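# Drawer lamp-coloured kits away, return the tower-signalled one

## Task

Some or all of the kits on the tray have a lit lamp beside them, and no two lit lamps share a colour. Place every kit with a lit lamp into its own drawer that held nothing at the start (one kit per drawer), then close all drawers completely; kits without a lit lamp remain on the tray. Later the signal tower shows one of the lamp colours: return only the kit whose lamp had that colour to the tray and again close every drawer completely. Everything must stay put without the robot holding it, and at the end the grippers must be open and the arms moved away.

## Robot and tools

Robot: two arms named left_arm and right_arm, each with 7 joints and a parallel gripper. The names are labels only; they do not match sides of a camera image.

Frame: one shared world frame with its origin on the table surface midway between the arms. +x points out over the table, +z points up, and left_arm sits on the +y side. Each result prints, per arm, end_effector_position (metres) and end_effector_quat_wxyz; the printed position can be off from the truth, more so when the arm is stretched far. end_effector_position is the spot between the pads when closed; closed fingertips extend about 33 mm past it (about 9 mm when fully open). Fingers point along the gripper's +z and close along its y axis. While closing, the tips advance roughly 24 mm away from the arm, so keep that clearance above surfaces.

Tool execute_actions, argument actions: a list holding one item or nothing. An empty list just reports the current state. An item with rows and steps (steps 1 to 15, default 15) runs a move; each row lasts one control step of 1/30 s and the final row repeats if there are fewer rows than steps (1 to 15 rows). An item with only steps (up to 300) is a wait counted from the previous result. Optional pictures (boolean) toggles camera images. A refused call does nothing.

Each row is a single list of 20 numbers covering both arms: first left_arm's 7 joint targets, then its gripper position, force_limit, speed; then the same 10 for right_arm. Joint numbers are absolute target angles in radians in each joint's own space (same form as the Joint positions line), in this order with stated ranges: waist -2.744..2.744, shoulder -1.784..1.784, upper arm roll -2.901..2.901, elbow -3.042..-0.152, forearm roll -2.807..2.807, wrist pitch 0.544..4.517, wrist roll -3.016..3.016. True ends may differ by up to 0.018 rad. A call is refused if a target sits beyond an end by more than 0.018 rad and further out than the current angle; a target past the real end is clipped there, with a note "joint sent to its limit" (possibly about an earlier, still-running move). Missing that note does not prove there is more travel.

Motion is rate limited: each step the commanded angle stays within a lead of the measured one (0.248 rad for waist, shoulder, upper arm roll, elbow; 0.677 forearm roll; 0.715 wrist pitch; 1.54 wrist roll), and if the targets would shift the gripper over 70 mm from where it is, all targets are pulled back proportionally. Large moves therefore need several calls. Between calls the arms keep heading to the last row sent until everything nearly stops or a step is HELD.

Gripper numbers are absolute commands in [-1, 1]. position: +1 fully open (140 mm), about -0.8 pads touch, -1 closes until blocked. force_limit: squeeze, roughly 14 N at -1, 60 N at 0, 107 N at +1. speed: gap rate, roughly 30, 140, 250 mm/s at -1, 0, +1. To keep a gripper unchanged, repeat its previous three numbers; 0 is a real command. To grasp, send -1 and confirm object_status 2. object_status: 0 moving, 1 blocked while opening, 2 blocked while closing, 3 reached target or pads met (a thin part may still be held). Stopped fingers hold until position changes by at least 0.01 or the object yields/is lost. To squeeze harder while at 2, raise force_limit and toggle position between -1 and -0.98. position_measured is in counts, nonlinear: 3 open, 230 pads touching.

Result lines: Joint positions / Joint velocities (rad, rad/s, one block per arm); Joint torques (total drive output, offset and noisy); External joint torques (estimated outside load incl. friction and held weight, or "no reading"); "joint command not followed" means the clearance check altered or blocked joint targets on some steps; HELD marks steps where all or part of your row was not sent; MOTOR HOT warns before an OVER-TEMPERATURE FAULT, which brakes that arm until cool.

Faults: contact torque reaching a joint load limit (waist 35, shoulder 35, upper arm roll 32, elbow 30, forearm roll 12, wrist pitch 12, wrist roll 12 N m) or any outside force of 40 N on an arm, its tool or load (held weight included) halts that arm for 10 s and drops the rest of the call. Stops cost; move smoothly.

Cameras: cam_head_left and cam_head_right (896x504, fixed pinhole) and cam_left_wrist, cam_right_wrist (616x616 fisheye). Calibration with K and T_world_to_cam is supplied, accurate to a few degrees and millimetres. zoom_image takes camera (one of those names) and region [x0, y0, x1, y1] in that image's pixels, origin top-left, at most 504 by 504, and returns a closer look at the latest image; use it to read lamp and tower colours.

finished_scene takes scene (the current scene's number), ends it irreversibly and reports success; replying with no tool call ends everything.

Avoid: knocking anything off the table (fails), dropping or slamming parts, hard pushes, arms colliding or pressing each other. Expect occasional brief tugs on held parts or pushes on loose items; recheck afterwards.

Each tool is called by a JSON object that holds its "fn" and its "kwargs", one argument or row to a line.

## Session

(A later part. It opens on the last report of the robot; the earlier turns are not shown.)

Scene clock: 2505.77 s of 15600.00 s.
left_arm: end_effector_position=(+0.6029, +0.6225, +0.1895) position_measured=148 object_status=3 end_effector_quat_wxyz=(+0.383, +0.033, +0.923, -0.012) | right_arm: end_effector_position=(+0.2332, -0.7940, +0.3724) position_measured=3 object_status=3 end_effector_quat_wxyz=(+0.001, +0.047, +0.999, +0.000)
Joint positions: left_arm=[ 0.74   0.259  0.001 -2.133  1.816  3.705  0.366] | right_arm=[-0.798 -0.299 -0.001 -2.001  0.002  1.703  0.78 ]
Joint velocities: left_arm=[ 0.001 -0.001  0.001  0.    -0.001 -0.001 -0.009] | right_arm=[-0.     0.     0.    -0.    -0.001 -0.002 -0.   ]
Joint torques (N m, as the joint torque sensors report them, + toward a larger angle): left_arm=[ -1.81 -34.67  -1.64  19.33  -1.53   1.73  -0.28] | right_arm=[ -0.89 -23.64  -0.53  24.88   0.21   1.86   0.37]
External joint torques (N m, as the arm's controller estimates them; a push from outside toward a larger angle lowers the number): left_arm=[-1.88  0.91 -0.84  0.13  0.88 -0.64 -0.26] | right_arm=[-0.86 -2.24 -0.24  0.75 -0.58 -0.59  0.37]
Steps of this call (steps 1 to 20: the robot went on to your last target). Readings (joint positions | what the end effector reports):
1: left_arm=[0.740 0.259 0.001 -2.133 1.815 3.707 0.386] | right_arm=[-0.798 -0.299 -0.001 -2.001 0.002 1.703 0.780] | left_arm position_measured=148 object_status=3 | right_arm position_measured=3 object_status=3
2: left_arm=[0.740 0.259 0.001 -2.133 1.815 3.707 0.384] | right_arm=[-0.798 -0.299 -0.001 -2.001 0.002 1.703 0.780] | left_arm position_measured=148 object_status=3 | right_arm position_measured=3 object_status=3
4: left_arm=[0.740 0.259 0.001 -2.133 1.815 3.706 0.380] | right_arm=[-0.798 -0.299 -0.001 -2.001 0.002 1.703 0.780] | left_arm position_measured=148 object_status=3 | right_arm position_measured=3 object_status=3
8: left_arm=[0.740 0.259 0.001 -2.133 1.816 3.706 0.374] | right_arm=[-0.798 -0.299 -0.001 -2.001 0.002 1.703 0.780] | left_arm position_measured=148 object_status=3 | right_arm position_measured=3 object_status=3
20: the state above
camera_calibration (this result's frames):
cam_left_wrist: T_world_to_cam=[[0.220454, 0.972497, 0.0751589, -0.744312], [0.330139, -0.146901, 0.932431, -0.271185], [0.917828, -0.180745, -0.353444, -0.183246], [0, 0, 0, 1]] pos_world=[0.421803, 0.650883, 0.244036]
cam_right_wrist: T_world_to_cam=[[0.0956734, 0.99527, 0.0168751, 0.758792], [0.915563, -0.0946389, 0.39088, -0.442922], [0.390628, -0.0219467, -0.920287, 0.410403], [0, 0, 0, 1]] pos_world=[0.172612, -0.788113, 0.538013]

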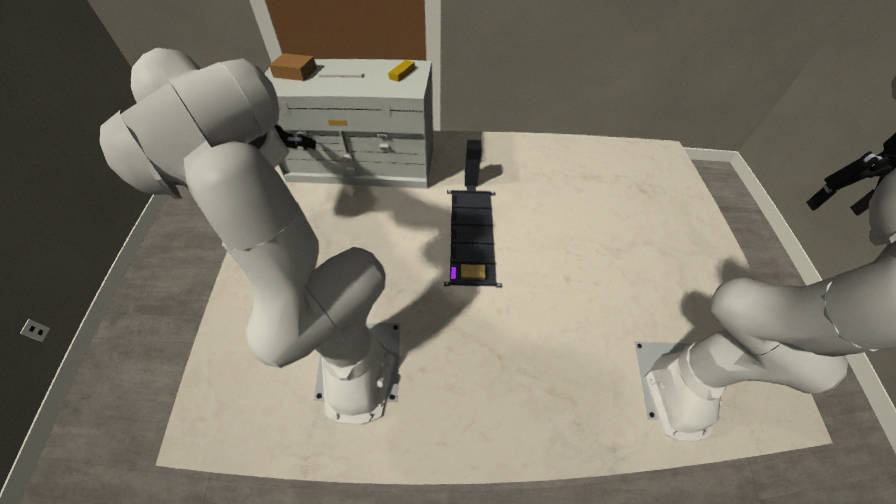

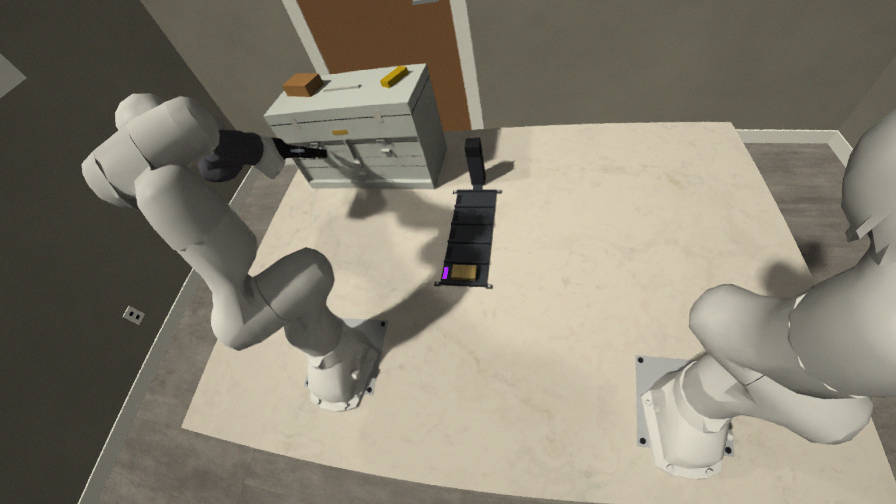

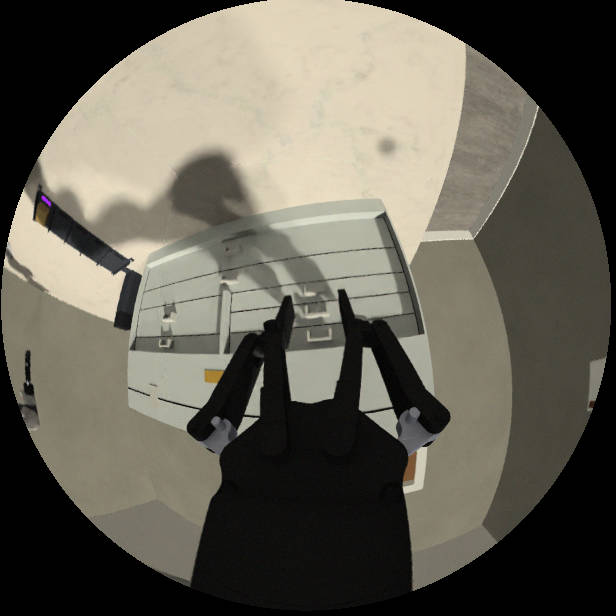

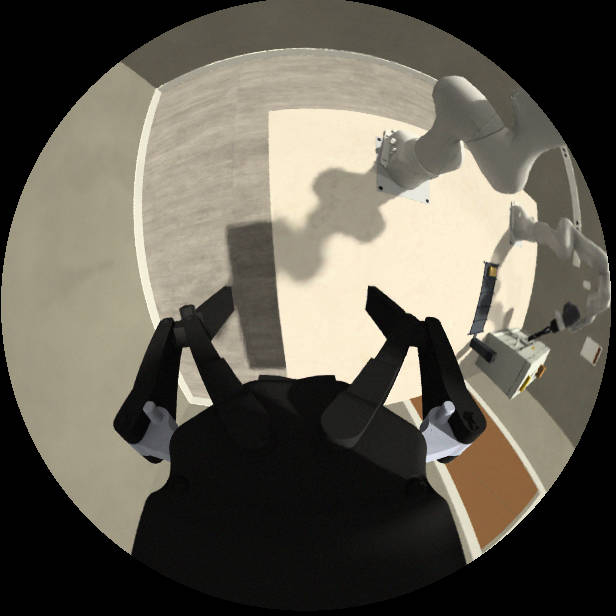

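{"fn": "execute_actions", "kwargs": {
  "actions": [
    {"rows":[[0.739,0.259,0,-2.133,1.816,3.704,0.362,-1,-0.3,-0.6,-0.8,-0.3,0,-2.0,0,1.7,0.785,1,0,0]],"steps":15}
  ],
  "pictures": false
}}

{"fn": "execute_actions", "kwargs": {
  "actions": [
    {"steps":10}
  ],
  "pictures": false
}}

{"fn": "execute_actions", "kwargs": {
  "actions": [
    {"rows":[[0.745,0.253,0,-2.145,1.81,3.709,0.378,-1,-0.3,-0.6,-0.8,-0.3,0,-2.0,0,1.7,0.785,1,0,0],[0.745,0.253,0,-2.145,1.81,3.709,0.378,-1,-0.3,-0.6,-0.8,-0.3,0,-2.0,0,1.7,0.785,1,0,0],[0.751,0.246,0,-2.157,1.804,3.712,0.39,-1,-0.3,-0.6,-0.8,-0.3,0,-2.0,0,1.7,0.785,1,0,0],[0.751,0.246,0,-2.157,1.804,3.712,0.39,-1,-0.3,-0.6,-0.8,-0.3,0,-2.0,0,1.7,0.785,1,0,0],[0.757,0.24,0,-2.169,1.799,3.715,0.402,-1,-0.3,-0.6,-0.8,-0.3,0,-2.0,0,1.7,0.785,1,0,0],[0.757,0.24,0,-2.169,1.799,3.715,0.402,-1,-0.3,-0.6,-0.8,-0.3,0,-2.0,0,1.7,0.785,1,0,0],[0.763,0.233,0,-2.181,1.794,3.718,0.414,-1,-0.3,-0.6,-0.8,-0.3,0,-2.0,0,1.7,0.785,1,0,0],[0.763,0.233,0,-2.181,1.794,3.718,0.414,-1,-0.3,-0.6,-0.8,-0.3,0,-2.0,0,1.7,0.785,1,0,0],[0.769,0.227,0,-2.192,1.789,3.721,0.426,-1,-0.3,-0.6,-0.8,-0.3,0,-2.0,0,1.7,0.785,1,0,0],[0.769,0.227,0,-2.192,1.789,3.721,0.426,-1,-0.3,-0.6,-0.8,-0.3,0,-2.0,0,1.7,0.785,1,0,0],[0.775,0.221,0,-2.203,1.785,3.724,0.437,-1,-0.3,-0.6,-0.8,-0.3,0,-2.0,0,1.7,0.785,1,0,0],[0.775,0.221,0,-2.203,1.785,3.724,0.437,-1,-0.3,-0.6,-0.8,-0.3,0,-2.0,0,1.7,0.785,1,0,0],[0.781,0.215,0,-2.214,1.78,3.727,0.447,-1,-0.3,-0.6,-0.8,-0.3,0,-2.0,0,1.7,0.785,1,0,0],[0.781,0.215,0,-2.214,1.78,3.727,0.447,-1,-0.3,-0.6,-0.8,-0.3,0,-2.0,0,1.7,0.785,1,0,0],[0.787,0.209,0,-2.225,1.776,3.73,0.457,-1,-0.3,-0.6,-0.8,-0.3,0,-2.0,0,1.7,0.785,1,0,0]],"steps":15}
  ],
  "pictures": false
}}

{"fn": "execute_actions", "kwargs": {
  "actions": [
    {"rows":[[0.793,0.203,0,-2.235,1.773,3.732,0.467,-1,-0.3,-0.6,-0.8,-0.3,0,-2.0,0,1.7,0.785,1,0,0],[0.793,0.203,0,-2.235,1.773,3.732,0.467,-1,-0.3,-0.6,-0.8,-0.3,0,-2.0,0,1.7,0.785,1,0,0],[0.799,0.197,0,-2.245,1.77,3.735,0.476,-1,-0.3,-0.6,-0.8,-0.3,0,-2.0,0,1.7,0.785,1,0,0],[0.799,0.197,0,-2.245,1.77,3.735,0.476,-1,-0.3,-0.6,-0.8,-0.3,0,-2.0,0,1.7,0.785,1,0,0],[0.805,0.192,0,-2.255,1.767,3.737,0.485,-1,-0.3,-0.6,-0.8,-0.3,0,-2.0,0,1.7,0.785,1,0,0],[0.805,0.192,0,-2.255,1.767,3.737,0.485,-1,-0.3,-0.6,-0.8,-0.3,0,-2.0,0,1.7,0.785,1,0,0],[0.811,0.186,0,-2.265,1.764,3.74,0.494,-1,-0.3,-0.6,-0.8,-0.3,0,-2.0,0,1.7,0.785,1,0,0],[0.811,0.186,0,-2.265,1.764,3.74,0.494,-1,-0.3,-0.6,-0.8,-0.3,0,-2.0,0,1.7,0.785,1,0,0],[0.817,0.18,0,-2.275,1.762,3.742,0.503,-1,-0.3,-0.6,-0.8,-0.3,0,-2.0,0,1.7,0.785,1,0,0],[0.817,0.18,0,-2.275,1.762,3.742,0.503,-1,-0.3,-0.6,-0.8,-0.3,0,-2.0,0,1.7,0.785,1,0,0],[0.823,0.175,0,-2.285,1.76,3.745,0.512,-1,-0.3,-0.6,-0.8,-0.3,0,-2.0,0,1.7,0.785,1,0,0],[0.823,0.175,0,-2.285,1.76,3.745,0.512,-1,-0.3,-0.6,-0.8,-0.3,0,-2.0,0,1.7,0.785,1,0,0],[0.829,0.169,0,-2.295,1.758,3.747,0.52,-1,-0.3,-0.6,-0.8,-0.3,0,-2.0,0,1.7,0.785,1,0,0],[0.829,0.169,0,-2.295,1.758,3.747,0.52,-1,-0.3,-0.6,-0.8,-0.3,0,-2.0,0,1.7,0.785,1,0,0],[0.835,0.163,0,-2.305,1.756,3.75,0.528,-1,-0.3,-0.6,-0.8,-0.3,0,-2.0,0,1.7,0.785,1,0,0]],"steps":15}
  ],
  "pictures": false
}}

{"fn": "execute_actions", "kwargs": {
  "actions": [
    {"steps":12}
  ]
}}

Scene clock: 2550.60 s of 15600.00 s.
left_arm: end_effector_position=(+0.6029, +0.6229, +0.1896) position_measured=192 object_status=0 end_effector_quat_wxyz=(+0.383, +0.031, +0.923, -0.012) | right_arm: end_effector_position=(+0.2332, -0.7940, +0.3724) position_measured=3 object_status=3 end_effector_quat_wxyz=(+0.001, +0.047, +0.999, +0.000)
Joint positions: left_arm=[ 0.74   0.259  0.001 -2.132  1.816  3.705  0.363] | right_arm=[-0.798 -0.299 -0.001 -2.001  0.002  1.703  0.78 ]
Joint velocities: left_arm=[ 0.    -0.001 -0.001 -0.002  0.001 -0.     0.   ] | right_arm=[-0.    -0.     0.     0.001  0.     0.001  0.001]
Joint torques (N m, as the joint torque sensors report them, + toward a larger angle): left_arm=[ -1.64 -35.48  -1.28  18.06  -2.32   2.29   0.08] | right_arm=[ -0.21 -23.48  -0.76  25.3    0.24   1.82   0.34]
External joint torques (N m, as the arm's controller estimates them; a push from outside toward a larger angle lowers the number): left_arm=[-1.59  0.02 -0.37 -1.07  0.08 -0.08  0.1 ] | right_arm=[-0.17 -1.87 -0.46  1.01 -0.54 -0.65  0.34]
Steps of this call (steps 1 to 15: the robot went on to your last target; steps 16 to 90: nothing new was sent; then 41.33 s passed at rest; steps 91 to 105: all 15 steps of this action). Readings (joint positions | what the end effector reports):
91: left_arm=[0.740 0.259 0.001 -2.132 1.816 3.705 0.363] | right_arm=[-0.798 -0.299 -0.001 -2.001 0.002 1.703 0.780] | left_arm position_measured=148 object_status=0 | right_arm position_measured=3 object_status=3
92: left_arm=[0.740 0.259 0.001 -2.132 1.816 3.705 0.363] | right_arm=[-0.798 -0.299 -0.001 -2.001 0.002 1.703 0.780] | left_arm position_measured=152 object_status=0 | right_arm position_measured=3 object_status=3
94: left_arm=[0.740 0.259 0.001 -2.132 1.816 3.705 0.363] | right_arm=[-0.798 -0.299 -0.001 -2.001 0.002 1.703 0.780] | left_arm position_measured=160 object_status=0 | right_arm position_measured=3 object_status=3
98: left_arm=[0.740 0.259 0.001 -2.132 1.816 3.705 0.363] | right_arm=[-0.798 -0.299 -0.001 -2.001 0.002 1.703 0.780] | left_arm position_measured=176 object_status=0 | right_arm position_measured=3 object_status=3
105: the state above

Scene clock: 2550.93 s of 15600.00 s.
left_arm: end_effector_position=(+0.6029, +0.6229, +0.1896) position_measured=192 object_status=2 end_effector_quat_wxyz=(+0.383, +0.031, +0.923, -0.012) | right_arm: end_effector_position=(+0.2332, -0.7940, +0.3724) position_measured=3 object_status=3 end_effector_quat_wxyz=(+0.001, +0.047, +0.999, +0.000)
Joint positions: left_arm=[ 0.74   0.259  0.001 -2.132  1.816  3.705  0.363] | right_arm=[-0.798 -0.299 -0.001 -2.001  0.002  1.703  0.78 ]
Joint velocities: left_arm=[0.002 0.001 0.    0.001 0.001 0.    0.001] | right_arm=[-0.001 -0.     0.001  0.     0.     0.001 -0.001]
Joint torques (N m, as the joint torque sensors report them, + toward a larger angle): left_arm=[ -1.05 -35.19  -1.52  18.35  -2.26   2.27   0.08] | right_arm=[ -0.53 -23.58  -0.62  25.27   0.27   1.86   0.36]
External joint torques (N m, as the arm's controller estimates them; a push from outside toward a larger angle lowers the number): left_arm=[-1.27  0.38 -0.84 -0.9   0.16 -0.08  0.1 ] | right_arm=[-0.48 -2.15 -0.31  1.13 -0.51 -0.59  0.36]
Steps of this call (steps 1 to 10: the robot went on to your last target). Readings (joint positions | what the end effector reports):
1: left_arm=[0.740 0.259 0.001 -2.132 1.816 3.705 0.363] | right_arm=[-0.798 -0.299 -0.001 -2.001 0.002 1.703 0.780] | left_arm position_measured=192 object_status=0 | right_arm position_measured=3 object_status=3
2: left_arm=[0.740 0.259 0.001 -2.132 1.816 3.705 0.363] | right_arm=[-0.798 -0.299 -0.001 -2.001 0.002 1.703 0.780] | left_arm position_measured=192 object_status=0 | right_arm position_measured=3 object_status=3
4: left_arm=[0.740 0.259 0.001 -2.132 1.816 3.705 0.363] | right_arm=[-0.798 -0.299 -0.001 -2.001 0.002 1.703 0.780] | left_arm position_measured=192 object_status=2 | right_arm position_measured=3 object_status=3
8: left_arm=[0.740 0.259 0.001 -2.132 1.816 3.705 0.363] | right_arm=[-0.798 -0.299 -0.001 -2.001 0.002 1.703 0.780] | left_arm position_measured=192 object_status=2 | right_arm position_measured=3 object_status=3
10: the state above

Scene clock: 2551.43 s of 15600.00 s.
left_arm: end_effector_position=(+0.5814, +0.6242, +0.1899) position_measured=192 object_status=2 end_effector_quat_wxyz=(+0.382, +0.023, +0.924, -0.015) | right_arm: end_effector_position=(+0.2332, -0.7940, +0.3724) position_measured=3 object_status=3 end_effector_quat_wxyz=(+0.001, +0.047, +0.999, +0.000)
Joint positions: left_arm=[ 0.776  0.217  0.    -2.206  1.785  3.719  0.414] | right_arm=[-0.798 -0.299 -0.001 -2.001  0.002  1.703  0.78 ]
Joint velocities: left_arm=[ 0.1   -0.105  0.    -0.178 -0.067  0.048  0.145] | right_arm=[-0.    -0.    -0.001 -0.    -0.     0.001 -0.   ]
Joint torques (N m, as the joint torque sensors report them, + toward a larger angle): left_arm=[  1.1  -32.47  -0.17  15.07  -2.17   3.05  -0.01] | right_arm=[ -0.65 -23.54  -0.88  25.34   0.31   1.84   0.36]
External joint torques (N m, as the arm's controller estimates them; a push from outside toward a larger angle lowers the number): left_arm=[ 1.06  1.16 -0.23 -4.42  0.25  0.77  0.02] | right_arm=[-0.55 -1.96 -0.51  1.09 -0.47 -0.62  0.36]
Steps of this call (steps 1 to 15: all 15 steps of this action). Readings (joint positions | what the end effector reports):
1: left_arm=[0.740 0.258 0.001 -2.134 1.815 3.705 0.364] | right_arm=[-0.798 -0.299 -0.001 -2.001 0.002 1.703 0.780] | left_arm position_measured=192 object_status=2 | right_arm position_measured=3 object_status=3
2: left_arm=[0.741 0.256 0.001 -2.137 1.814 3.705 0.364] | right_arm=[-0.798 -0.299 -0.001 -2.001 0.002 1.703 0.780] | left_arm position_measured=192 object_status=2 | right_arm position_measured=3 object_status=3
4: left_arm=[0.745 0.251 0.001 -2.145 1.810 3.705 0.368] | right_arm=[-0.798 -0.299 -0.001 -2.001 0.002 1.703 0.780] | left_arm position_measured=192 object_status=2 | right_arm position_measured=3 object_status=3
8: left_arm=[0.755 0.238 0.001 -2.167 1.801 3.709 0.382] | right_arm=[-0.798 -0.299 -0.001 -2.001 0.002 1.703 0.780] | left_arm position_measured=192 object_status=2 | right_arm position_measured=3 object_status=3
15: the state above

Scene clock: 2551.93 s of 15600.00 s.
left_arm: end_effector_position=(+0.5552, +0.6260, +0.1902) position_measured=192 object_status=2 end_effector_quat_wxyz=(+0.383, +0.023, +0.923, -0.014) | right_arm: end_effector_position=(+0.2332, -0.7940, +0.3724) position_measured=3 object_status=3 end_effector_quat_wxyz=(+0.001, +0.047, +0.999, +0.000)
Joint positions: left_arm=[ 0.824  0.17   0.    -2.287  1.76   3.741  0.488] | right_arm=[-0.798 -0.299 -0.001 -2.001  0.002  1.703  0.78 ]
Joint velocities: left_arm=[ 0.103 -0.102  0.    -0.162 -0.036  0.044  0.134] | right_arm=[-0.001  0.002 -0.    -0.001  0.    -0.    -0.001]
Joint torques (N m, as the joint torque sensors report them, + toward a larger angle): left_arm=[  1.1  -30.45  -0.11  13.67  -2.17   2.93  -0.07] | right_arm=[ -0.66 -23.45  -0.74  25.06   0.25   1.86   0.41]
External joint torques (N m, as the arm's controller estimates them; a push from outside toward a larger angle lowers the number): left_arm=[ 1.16  1.26 -0.31 -5.39  0.2   0.51 -0.04] | right_arm=[-0.56 -2.2  -0.37  1.01 -0.53 -0.58  0.41]
Steps of this call (steps 1 to 15: all 15 steps of this action). Readings (joint positions | what the end effector reports):
1: left_arm=[0.780 0.212 0.000 -2.213 1.782 3.720 0.420] | right_arm=[-0.798 -0.299 -0.001 -2.001 0.002 1.703 0.780] | left_arm position_measured=192 object_status=2 | right_arm position_measured=3 object_status=3
2: left_arm=[0.783 0.209 0.000 -2.219 1.781 3.722 0.425] | right_arm=[-0.798 -0.299 -0.001 -2.001 0.002 1.703 0.780] | left_arm position_measured=192 object_status=2 | right_arm position_measured=3 object_status=3
4: left_arm=[0.790 0.202 0.000 -2.231 1.777 3.726 0.435] | right_arm=[-0.798 -0.299 -0.001 -2.001 0.002 1.703 0.780] | left_arm position_measured=192 object_status=2 | right_arm position_measured=3 object_status=3
8: left_arm=[0.802 0.190 0.000 -2.252 1.770 3.732 0.455] | right_arm=[-0.798 -0.299 -0.001 -2.001 0.002 1.703 0.780] | left_arm position_measured=192 object_status=2 | right_arm position_measured=3 object_status=3
15: the state above

Scene clock: 2552.33 s of 15600.00 s.
left_arm: end_effector_position=(+0.5509, +0.6264, +0.1902) position_measured=192 object_status=2 end_effector_quat_wxyz=(+0.383, +0.029, +0.923, -0.011) | right_arm: end_effector_position=(+0.2332, -0.7940, +0.3724) position_measured=3 object_status=3 end_effector_quat_wxyz=(+0.001, +0.047, +0.999, +0.000)
Joint positions: left_arm=[ 0.833  0.163  0.    -2.3    1.756  3.746  0.514] | right_arm=[-0.798 -0.299 -0.001 -2.001  0.002  1.703  0.78 ]
Joint velocities: left_arm=[ 0.002 -0.    -0.001 -0.003 -0.004  0.001  0.023] | right_arm=[-0.001  0.001  0.001  0.002  0.001 -0.     0.   ]
Joint torques (N m, as the joint torque sensors report them, + toward a larger angle): left_arm=[  0.79 -31.29  -0.23  15.52  -1.94   3.26   0.45] | right_arm=[ -0.65 -23.42  -0.62  24.95   0.27   1.82   0.35]
External joint torques (N m, as the arm's controller estimates them; a push from outside toward a larger angle lowers the number): left_arm=[ 0.85  0.29  0.38 -2.78  0.28  0.67  0.47] | right_arm=[-0.74 -1.97 -0.47  0.75 -0.52 -0.64  0.35]
Steps of this call (steps 1 to 12: the robot went on to your last target). Readings (joint positions | what the end effector reports):
1: left_arm=[0.827 0.167 0.000 -2.291 1.759 3.743 0.492] | right_arm=[-0.798 -0.299 -0.001 -2.001 0.002 1.703 0.780] | left_arm position_measured=192 object_status=2 | right_arm position_measured=3 object_status=3
2: left_arm=[0.829 0.165 0.000 -2.294 1.759 3.744 0.495] | right_arm=[-0.798 -0.299 -0.001 -2.001 0.002 1.703 0.780] | left_arm position_measured=192 object_status=2 | right_arm position_measured=3 object_status=3
4: left_arm=[0.831 0.163 0.000 -2.297 1.758 3.745 0.502] | right_arm=[-0.798 -0.299 -0.001 -2.001 0.002 1.703 0.780] | left_arm position_measured=192 object_status=2 | right_arm position_measured=3 object_status=3
8: left_arm=[0.832 0.163 0.000 -2.299 1.756 3.746 0.510] | right_arm=[-0.798 -0.299 -0.001 -2.001 0.002 1.703 0.780] | left_arm position_measured=192 object_status=2 | right_arm position_measured=3 object_status=3
12: the state above
camera_calibration (this result's frames):
cam_left_wrist: T_world_to_cam=[[0.213538, 0.974095, 0.0744397, -0.733771], [0.329637, -0.143571, 0.933127, -0.256089], [0.919642, -0.17472, -0.351756, -0.139691], [0, 0, 0, 1]] pos_world=[0.36957, 0.653588, 0.244448]
cam_right_wrist: T_world_to_cam=[[0.0956733, 0.99527, 0.0168752, 0.758792], [0.915563, -0.0946388, 0.39088, -0.442922], [0.390628, -0.0219465, -0.920287, 0.410403], [0, 0, 0, 1]] pos_world=[0.172612, -0.788113, 0.538013]

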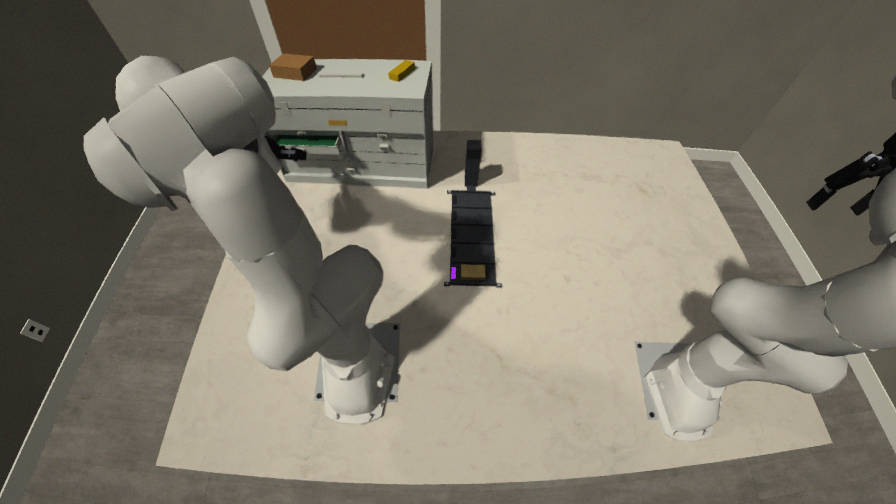

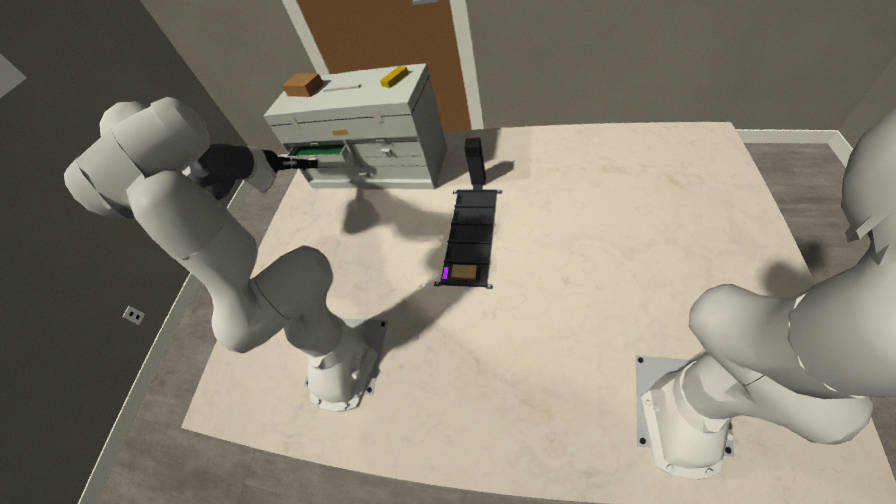

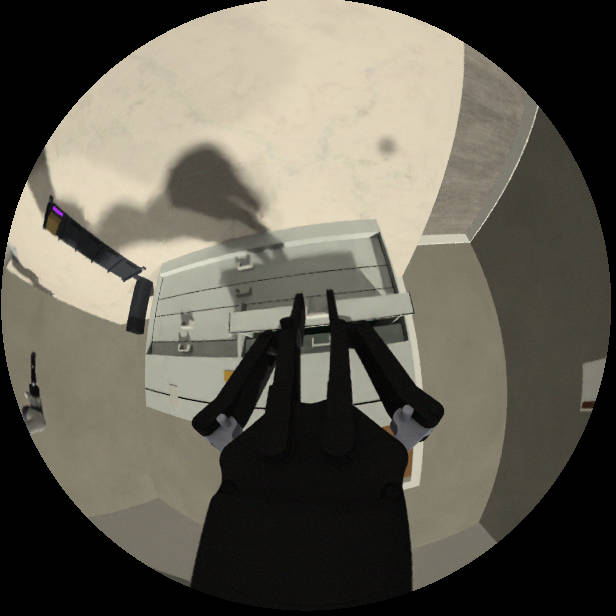

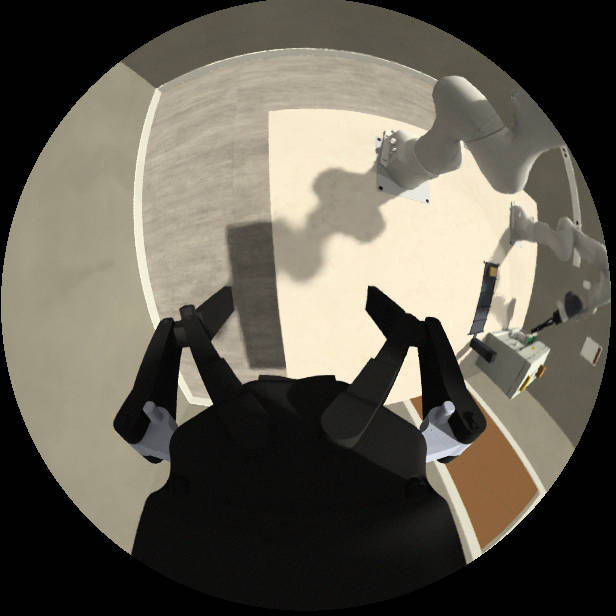

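{"fn": "execute_actions", "kwargs": {
  "actions": [
    {"rows":[[0.841,0.156,0,-2.313,1.755,3.753,0.535,-1,-0.3,-0.6,-0.8,-0.3,0,-2.0,0,1.7,0.785,1,0,0],[0.848,0.15,0,-2.323,1.754,3.757,0.544,-1,-0.3,-0.6,-0.8,-0.3,0,-2.0,0,1.7,0.785,1,0,0],[0.855,0.144,0,-2.333,1.754,3.761,0.552,-1,-0.3,-0.6,-0.8,-0.3,0,-2.0,0,1.7,0.785,1,0,0],[0.862,0.138,0,-2.342,1.753,3.765,0.56,-1,-0.3,-0.6,-0.8,-0.3,0,-2.0,0,1.7,0.785,1,0,0],[0.869,0.133,0,-2.351,1.753,3.769,0.568,-1,-0.3,-0.6,-0.8,-0.3,0,-2.0,0,1.7,0.785,1,0,0],[0.876,0.127,0,-2.36,1.752,3.772,0.576,-1,-0.3,-0.6,-0.8,-0.3,0,-2.0,0,1.7,0.785,1,0,0],[0.883,0.122,0,-2.369,1.752,3.776,0.583,-1,-0.3,-0.6,-0.8,-0.3,0,-2.0,0,1.7,0.785,1,0,0],[0.89,0.116,0,-2.378,1.752,3.78,0.59,-1,-0.3,-0.6,-0.8,-0.3,0,-2.0,0,1.7,0.785,1,0,0],[0.898,0.111,0,-2.386,1.753,3.784,0.596,-1,-0.3,-0.6,-0.8,-0.3,0,-2.0,0,1.7,0.785,1,0,0],[0.905,0.106,0,-2.395,1.754,3.787,0.602,-1,-0.3,-0.6,-0.8,-0.3,0,-2.0,0,1.7,0.785,1,0,0],[0.913,0.10,0,-2.403,1.755,3.791,0.608,-1,-0.3,-0.6,-0.8,-0.3,0,-2.0,0,1.7,0.785,1,0,0],[0.92,0.095,0,-2.411,1.756,3.794,0.614,-1,-0.3,-0.6,-0.8,-0.3,0,-2.0,0,1.7,0.785,1,0,0],[0.928,0.09,0,-2.419,1.757,3.798,0.619,-1,-0.3,-0.6,-0.8,-0.3,0,-2.0,0,1.7,0.785,1,0,0],[0.935,0.085,0,-2.427,1.758,3.801,0.624,-1,-0.3,-0.6,-0.8,-0.3,0,-2.0,0,1.7,0.785,1,0,0],[0.943,0.08,0,-2.435,1.759,3.805,0.629,-1,-0.3,-0.6,-0.8,-0.3,0,-2.0,0,1.7,0.785,1,0,0]],"steps":15}
  ],
  "pictures": false
}}

{"fn": "execute_actions", "kwargs": {
  "actions": [
    {"steps":12}
  ]
}}

{"fn": "zoom_image", "kwargs": {
  "camera": "cam_head_left",
  "region": [230, 60, 450, 200]
}}

Scene clock: 2579.60 s of 15600.00 s.
left_arm: end_effector_position=(+0.5064, +0.6292, +0.1910) position_measured=192 object_status=2 end_effector_quat_wxyz=(+0.383, +0.020, +0.923, -0.014) | right_arm: end_effector_position=(+0.2332, -0.7940, +0.3724) position_measured=3 object_status=3 end_effector_quat_wxyz=(+0.001, +0.047, +0.999, +0.000)
Joint positions: left_arm=[ 0.922  0.09  -0.001 -2.414  1.754  3.79   0.583] | right_arm=[-0.798 -0.299 -0.001 -2.001  0.002  1.703  0.78 ]
Joint velocities: left_arm=[ 0.218 -0.144  0.001 -0.23   0.021  0.113  0.162] | right_arm=[-0.001  0.001  0.002  0.    -0.001  0.    -0.   ]
Joint torques (N m, as the joint torque sensors report them, + toward a larger angle): left_arm=[  1.42 -28.35   0.07  16.39  -1.27   2.2   -0.05] | right_arm=[ -0.68 -23.53  -0.7   24.94   0.27   1.84   0.42]
External joint torques (N m, as the arm's controller estimates them; a push from outside toward a larger angle lowers the number): left_arm=[ 2.62 -0.74  0.43 -2.25  1.07 -0.27 -0.01] | right_arm=[-0.66 -2.09 -0.44  0.78 -0.52 -0.61  0.42]
Steps of this call (steps 1 to 30: the robot went on to your last target; steps 31 to 90: nothing new was sent; then 23.77 s passed at rest; steps 91 to 105: all 15 steps of this action). Readings (joint positions | what the end effector reports):
91: left_arm=[0.834 0.161 -0.000 -2.302 1.754 3.746 0.520] | right_arm=[-0.798 -0.299 -0.001 -2.001 0.002 1.703 0.780] | left_arm position_measured=192 object_status=2 | right_arm position_measured=3 object_status=3
92: left_arm=[0.837 0.158 -0.000 -2.307 1.754 3.747 0.522] | right_arm=[-0.798 -0.299 -0.001 -2.001 0.002 1.703 0.780] | left_arm position_measured=192 object_status=2 | right_arm position_measured=3 object_status=3
94: left_arm=[0.846 0.149 -0.000 -2.321 1.754 3.751 0.527] | right_arm=[-0.798 -0.299 -0.001 -2.001 0.002 1.703 0.780] | left_arm position_measured=192 object_status=2 | right_arm position_measured=3 object_status=3
98: left_arm=[0.872 0.127 -0.000 -2.355 1.753 3.764 0.545] | right_arm=[-0.798 -0.299 -0.001 -2.001 0.002 1.703 0.780] | left_arm position_measured=192 object_status=2 | right_arm position_measured=3 object_status=3
105: the state above

Scene clock: 2580.00 s of 15600.00 s.
left_arm: end_effector_position=(+0.4988, +0.6299, +0.1911) position_measured=192 object_status=2 end_effector_quat_wxyz=(+0.384, +0.028, +0.923, -0.012) | right_arm: end_effector_position=(+0.2332, -0.7940, +0.3724) position_measured=3 object_status=3 end_effector_quat_wxyz=(+0.001, +0.047, +0.999, +0.000)
Joint positions: left_arm=[ 0.94   0.081 -0.001 -2.431  1.755  3.801  0.615] | right_arm=[-0.798 -0.299 -0.001 -2.001  0.002  1.703  0.78 ]
Joint velocities: left_arm=[ 0.002 -0.001  0.001 -0.002 -0.001  0.001  0.028] | right_arm=[-0.001 -0.    -0.001  0.     0.    -0.001 -0.   ]
Joint torques (N m, as the joint torque sensors report them, + toward a larger angle): left_arm=[  0.87 -28.27   0.86  14.38  -0.88   3.53   0.32] | right_arm=[ -0.59 -23.1   -0.87  24.85   0.29   1.86   0.39]
External joint torques (N m, as the arm's controller estimates them; a push from outside toward a larger angle lowers the number): left_arm=[ 0.98 -0.18  1.24 -3.16  1.22  0.79  0.33] | right_arm=[-0.48 -1.61 -0.49  0.64 -0.49 -0.6   0.39]
Steps of this call (steps 1 to 12: the robot went on to your last target). Readings (joint positions | what the end effector reports):
1: left_arm=[0.928 0.087 -0.001 -2.420 1.754 3.793 0.588] | right_arm=[-0.798 -0.299 -0.001 -2.001 0.002 1.703 0.780] | left_arm position_measured=192 object_status=2 | right_arm position_measured=3 object_status=3
2: left_arm=[0.932 0.084 -0.001 -2.424 1.755 3.796 0.593] | right_arm=[-0.798 -0.299 -0.001 -2.001 0.002 1.703 0.780] | left_arm position_measured=192 object_status=2 | right_arm position_measured=3 object_status=3
4: left_arm=[0.937 0.082 -0.001 -2.428 1.755 3.798 0.600] | right_arm=[-0.798 -0.299 -0.001 -2.001 0.002 1.703 0.780] | left_arm position_measured=192 object_status=2 | right_arm position_measured=3 object_status=3
8: left_arm=[0.939 0.081 -0.001 -2.430 1.755 3.800 0.610] | right_arm=[-0.798 -0.299 -0.001 -2.001 0.002 1.703 0.780] | left_arm position_measured=192 object_status=2 | right_arm position_measured=3 object_status=3
12: the state above
camera_calibration (this result's frames):
cam_left_wrist: T_world_to_cam=[[0.210292, 0.974906, 0.0730396, -0.724725], [0.329082, -0.140939, 0.933725, -0.240642], [0.920588, -0.172319, -0.350462, -0.0930495], [0, 0, 0, 1]] pos_world=[0.317255, 0.656589, 0.245016]
cam_right_wrist: T_world_to_cam=[[0.0956733, 0.99527, 0.0168752, 0.758792], [0.915563, -0.0946389, 0.39088, -0.442922], [0.390628, -0.0219465, -0.920287, 0.410403], [0, 0, 0, 1]] pos_world=[0.172612, -0.788113, 0.538013]

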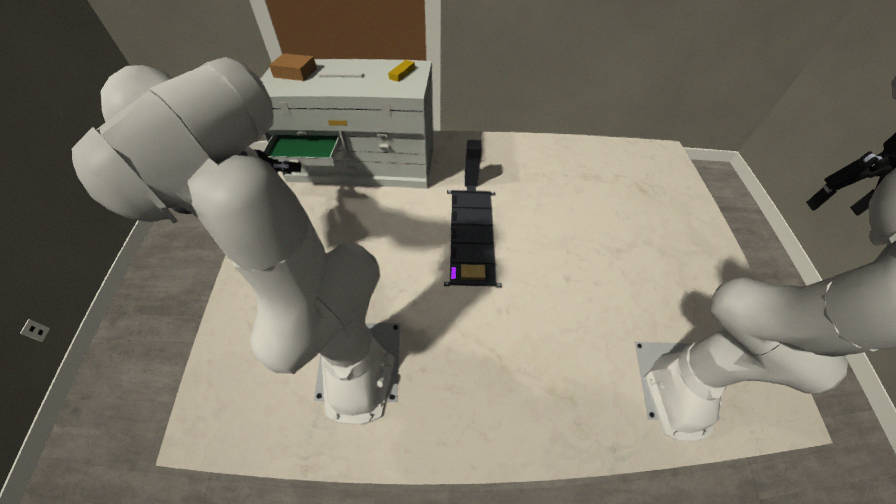

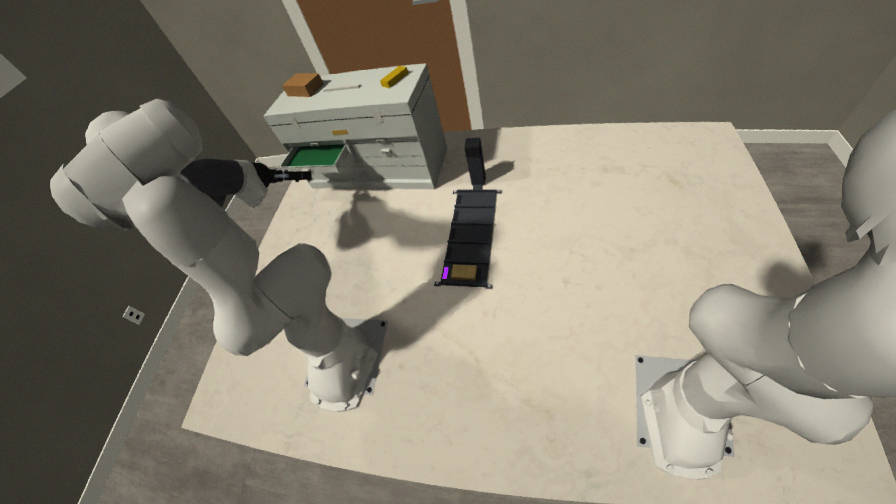

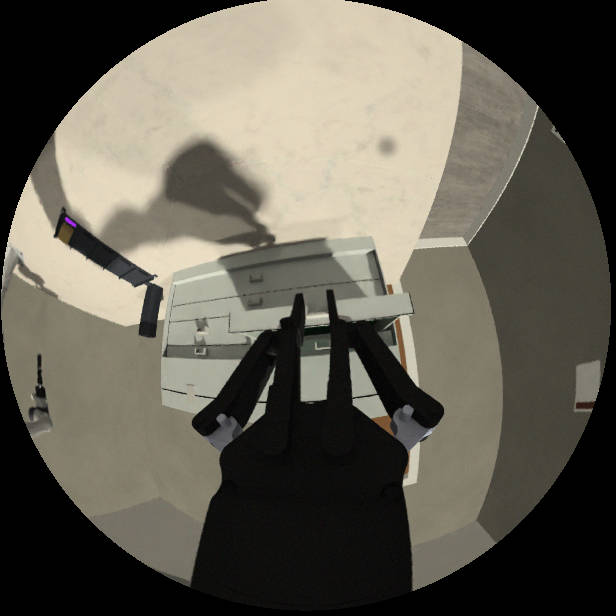

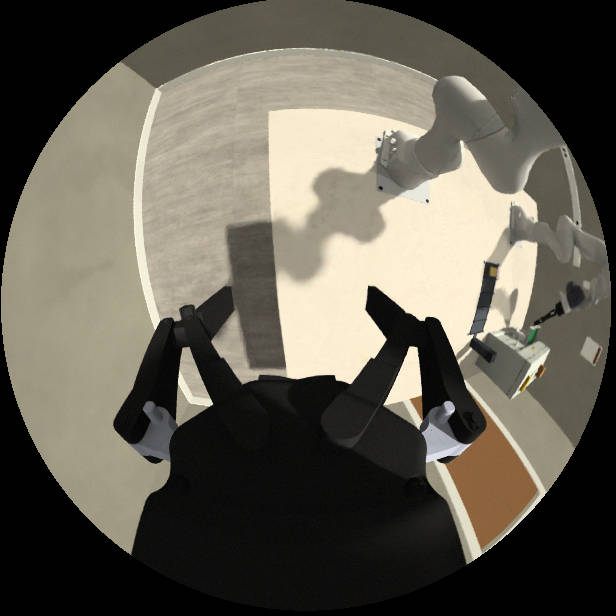

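Region (230, 60, 450, 200) of cam_head_left's 896x504 image, scaled by 2.291, with more detail than that image has; it fills the top 321 rows of this view, and the rest is white.

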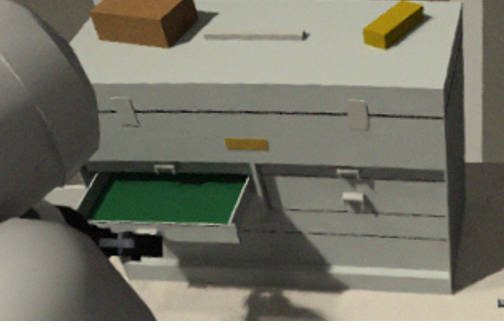

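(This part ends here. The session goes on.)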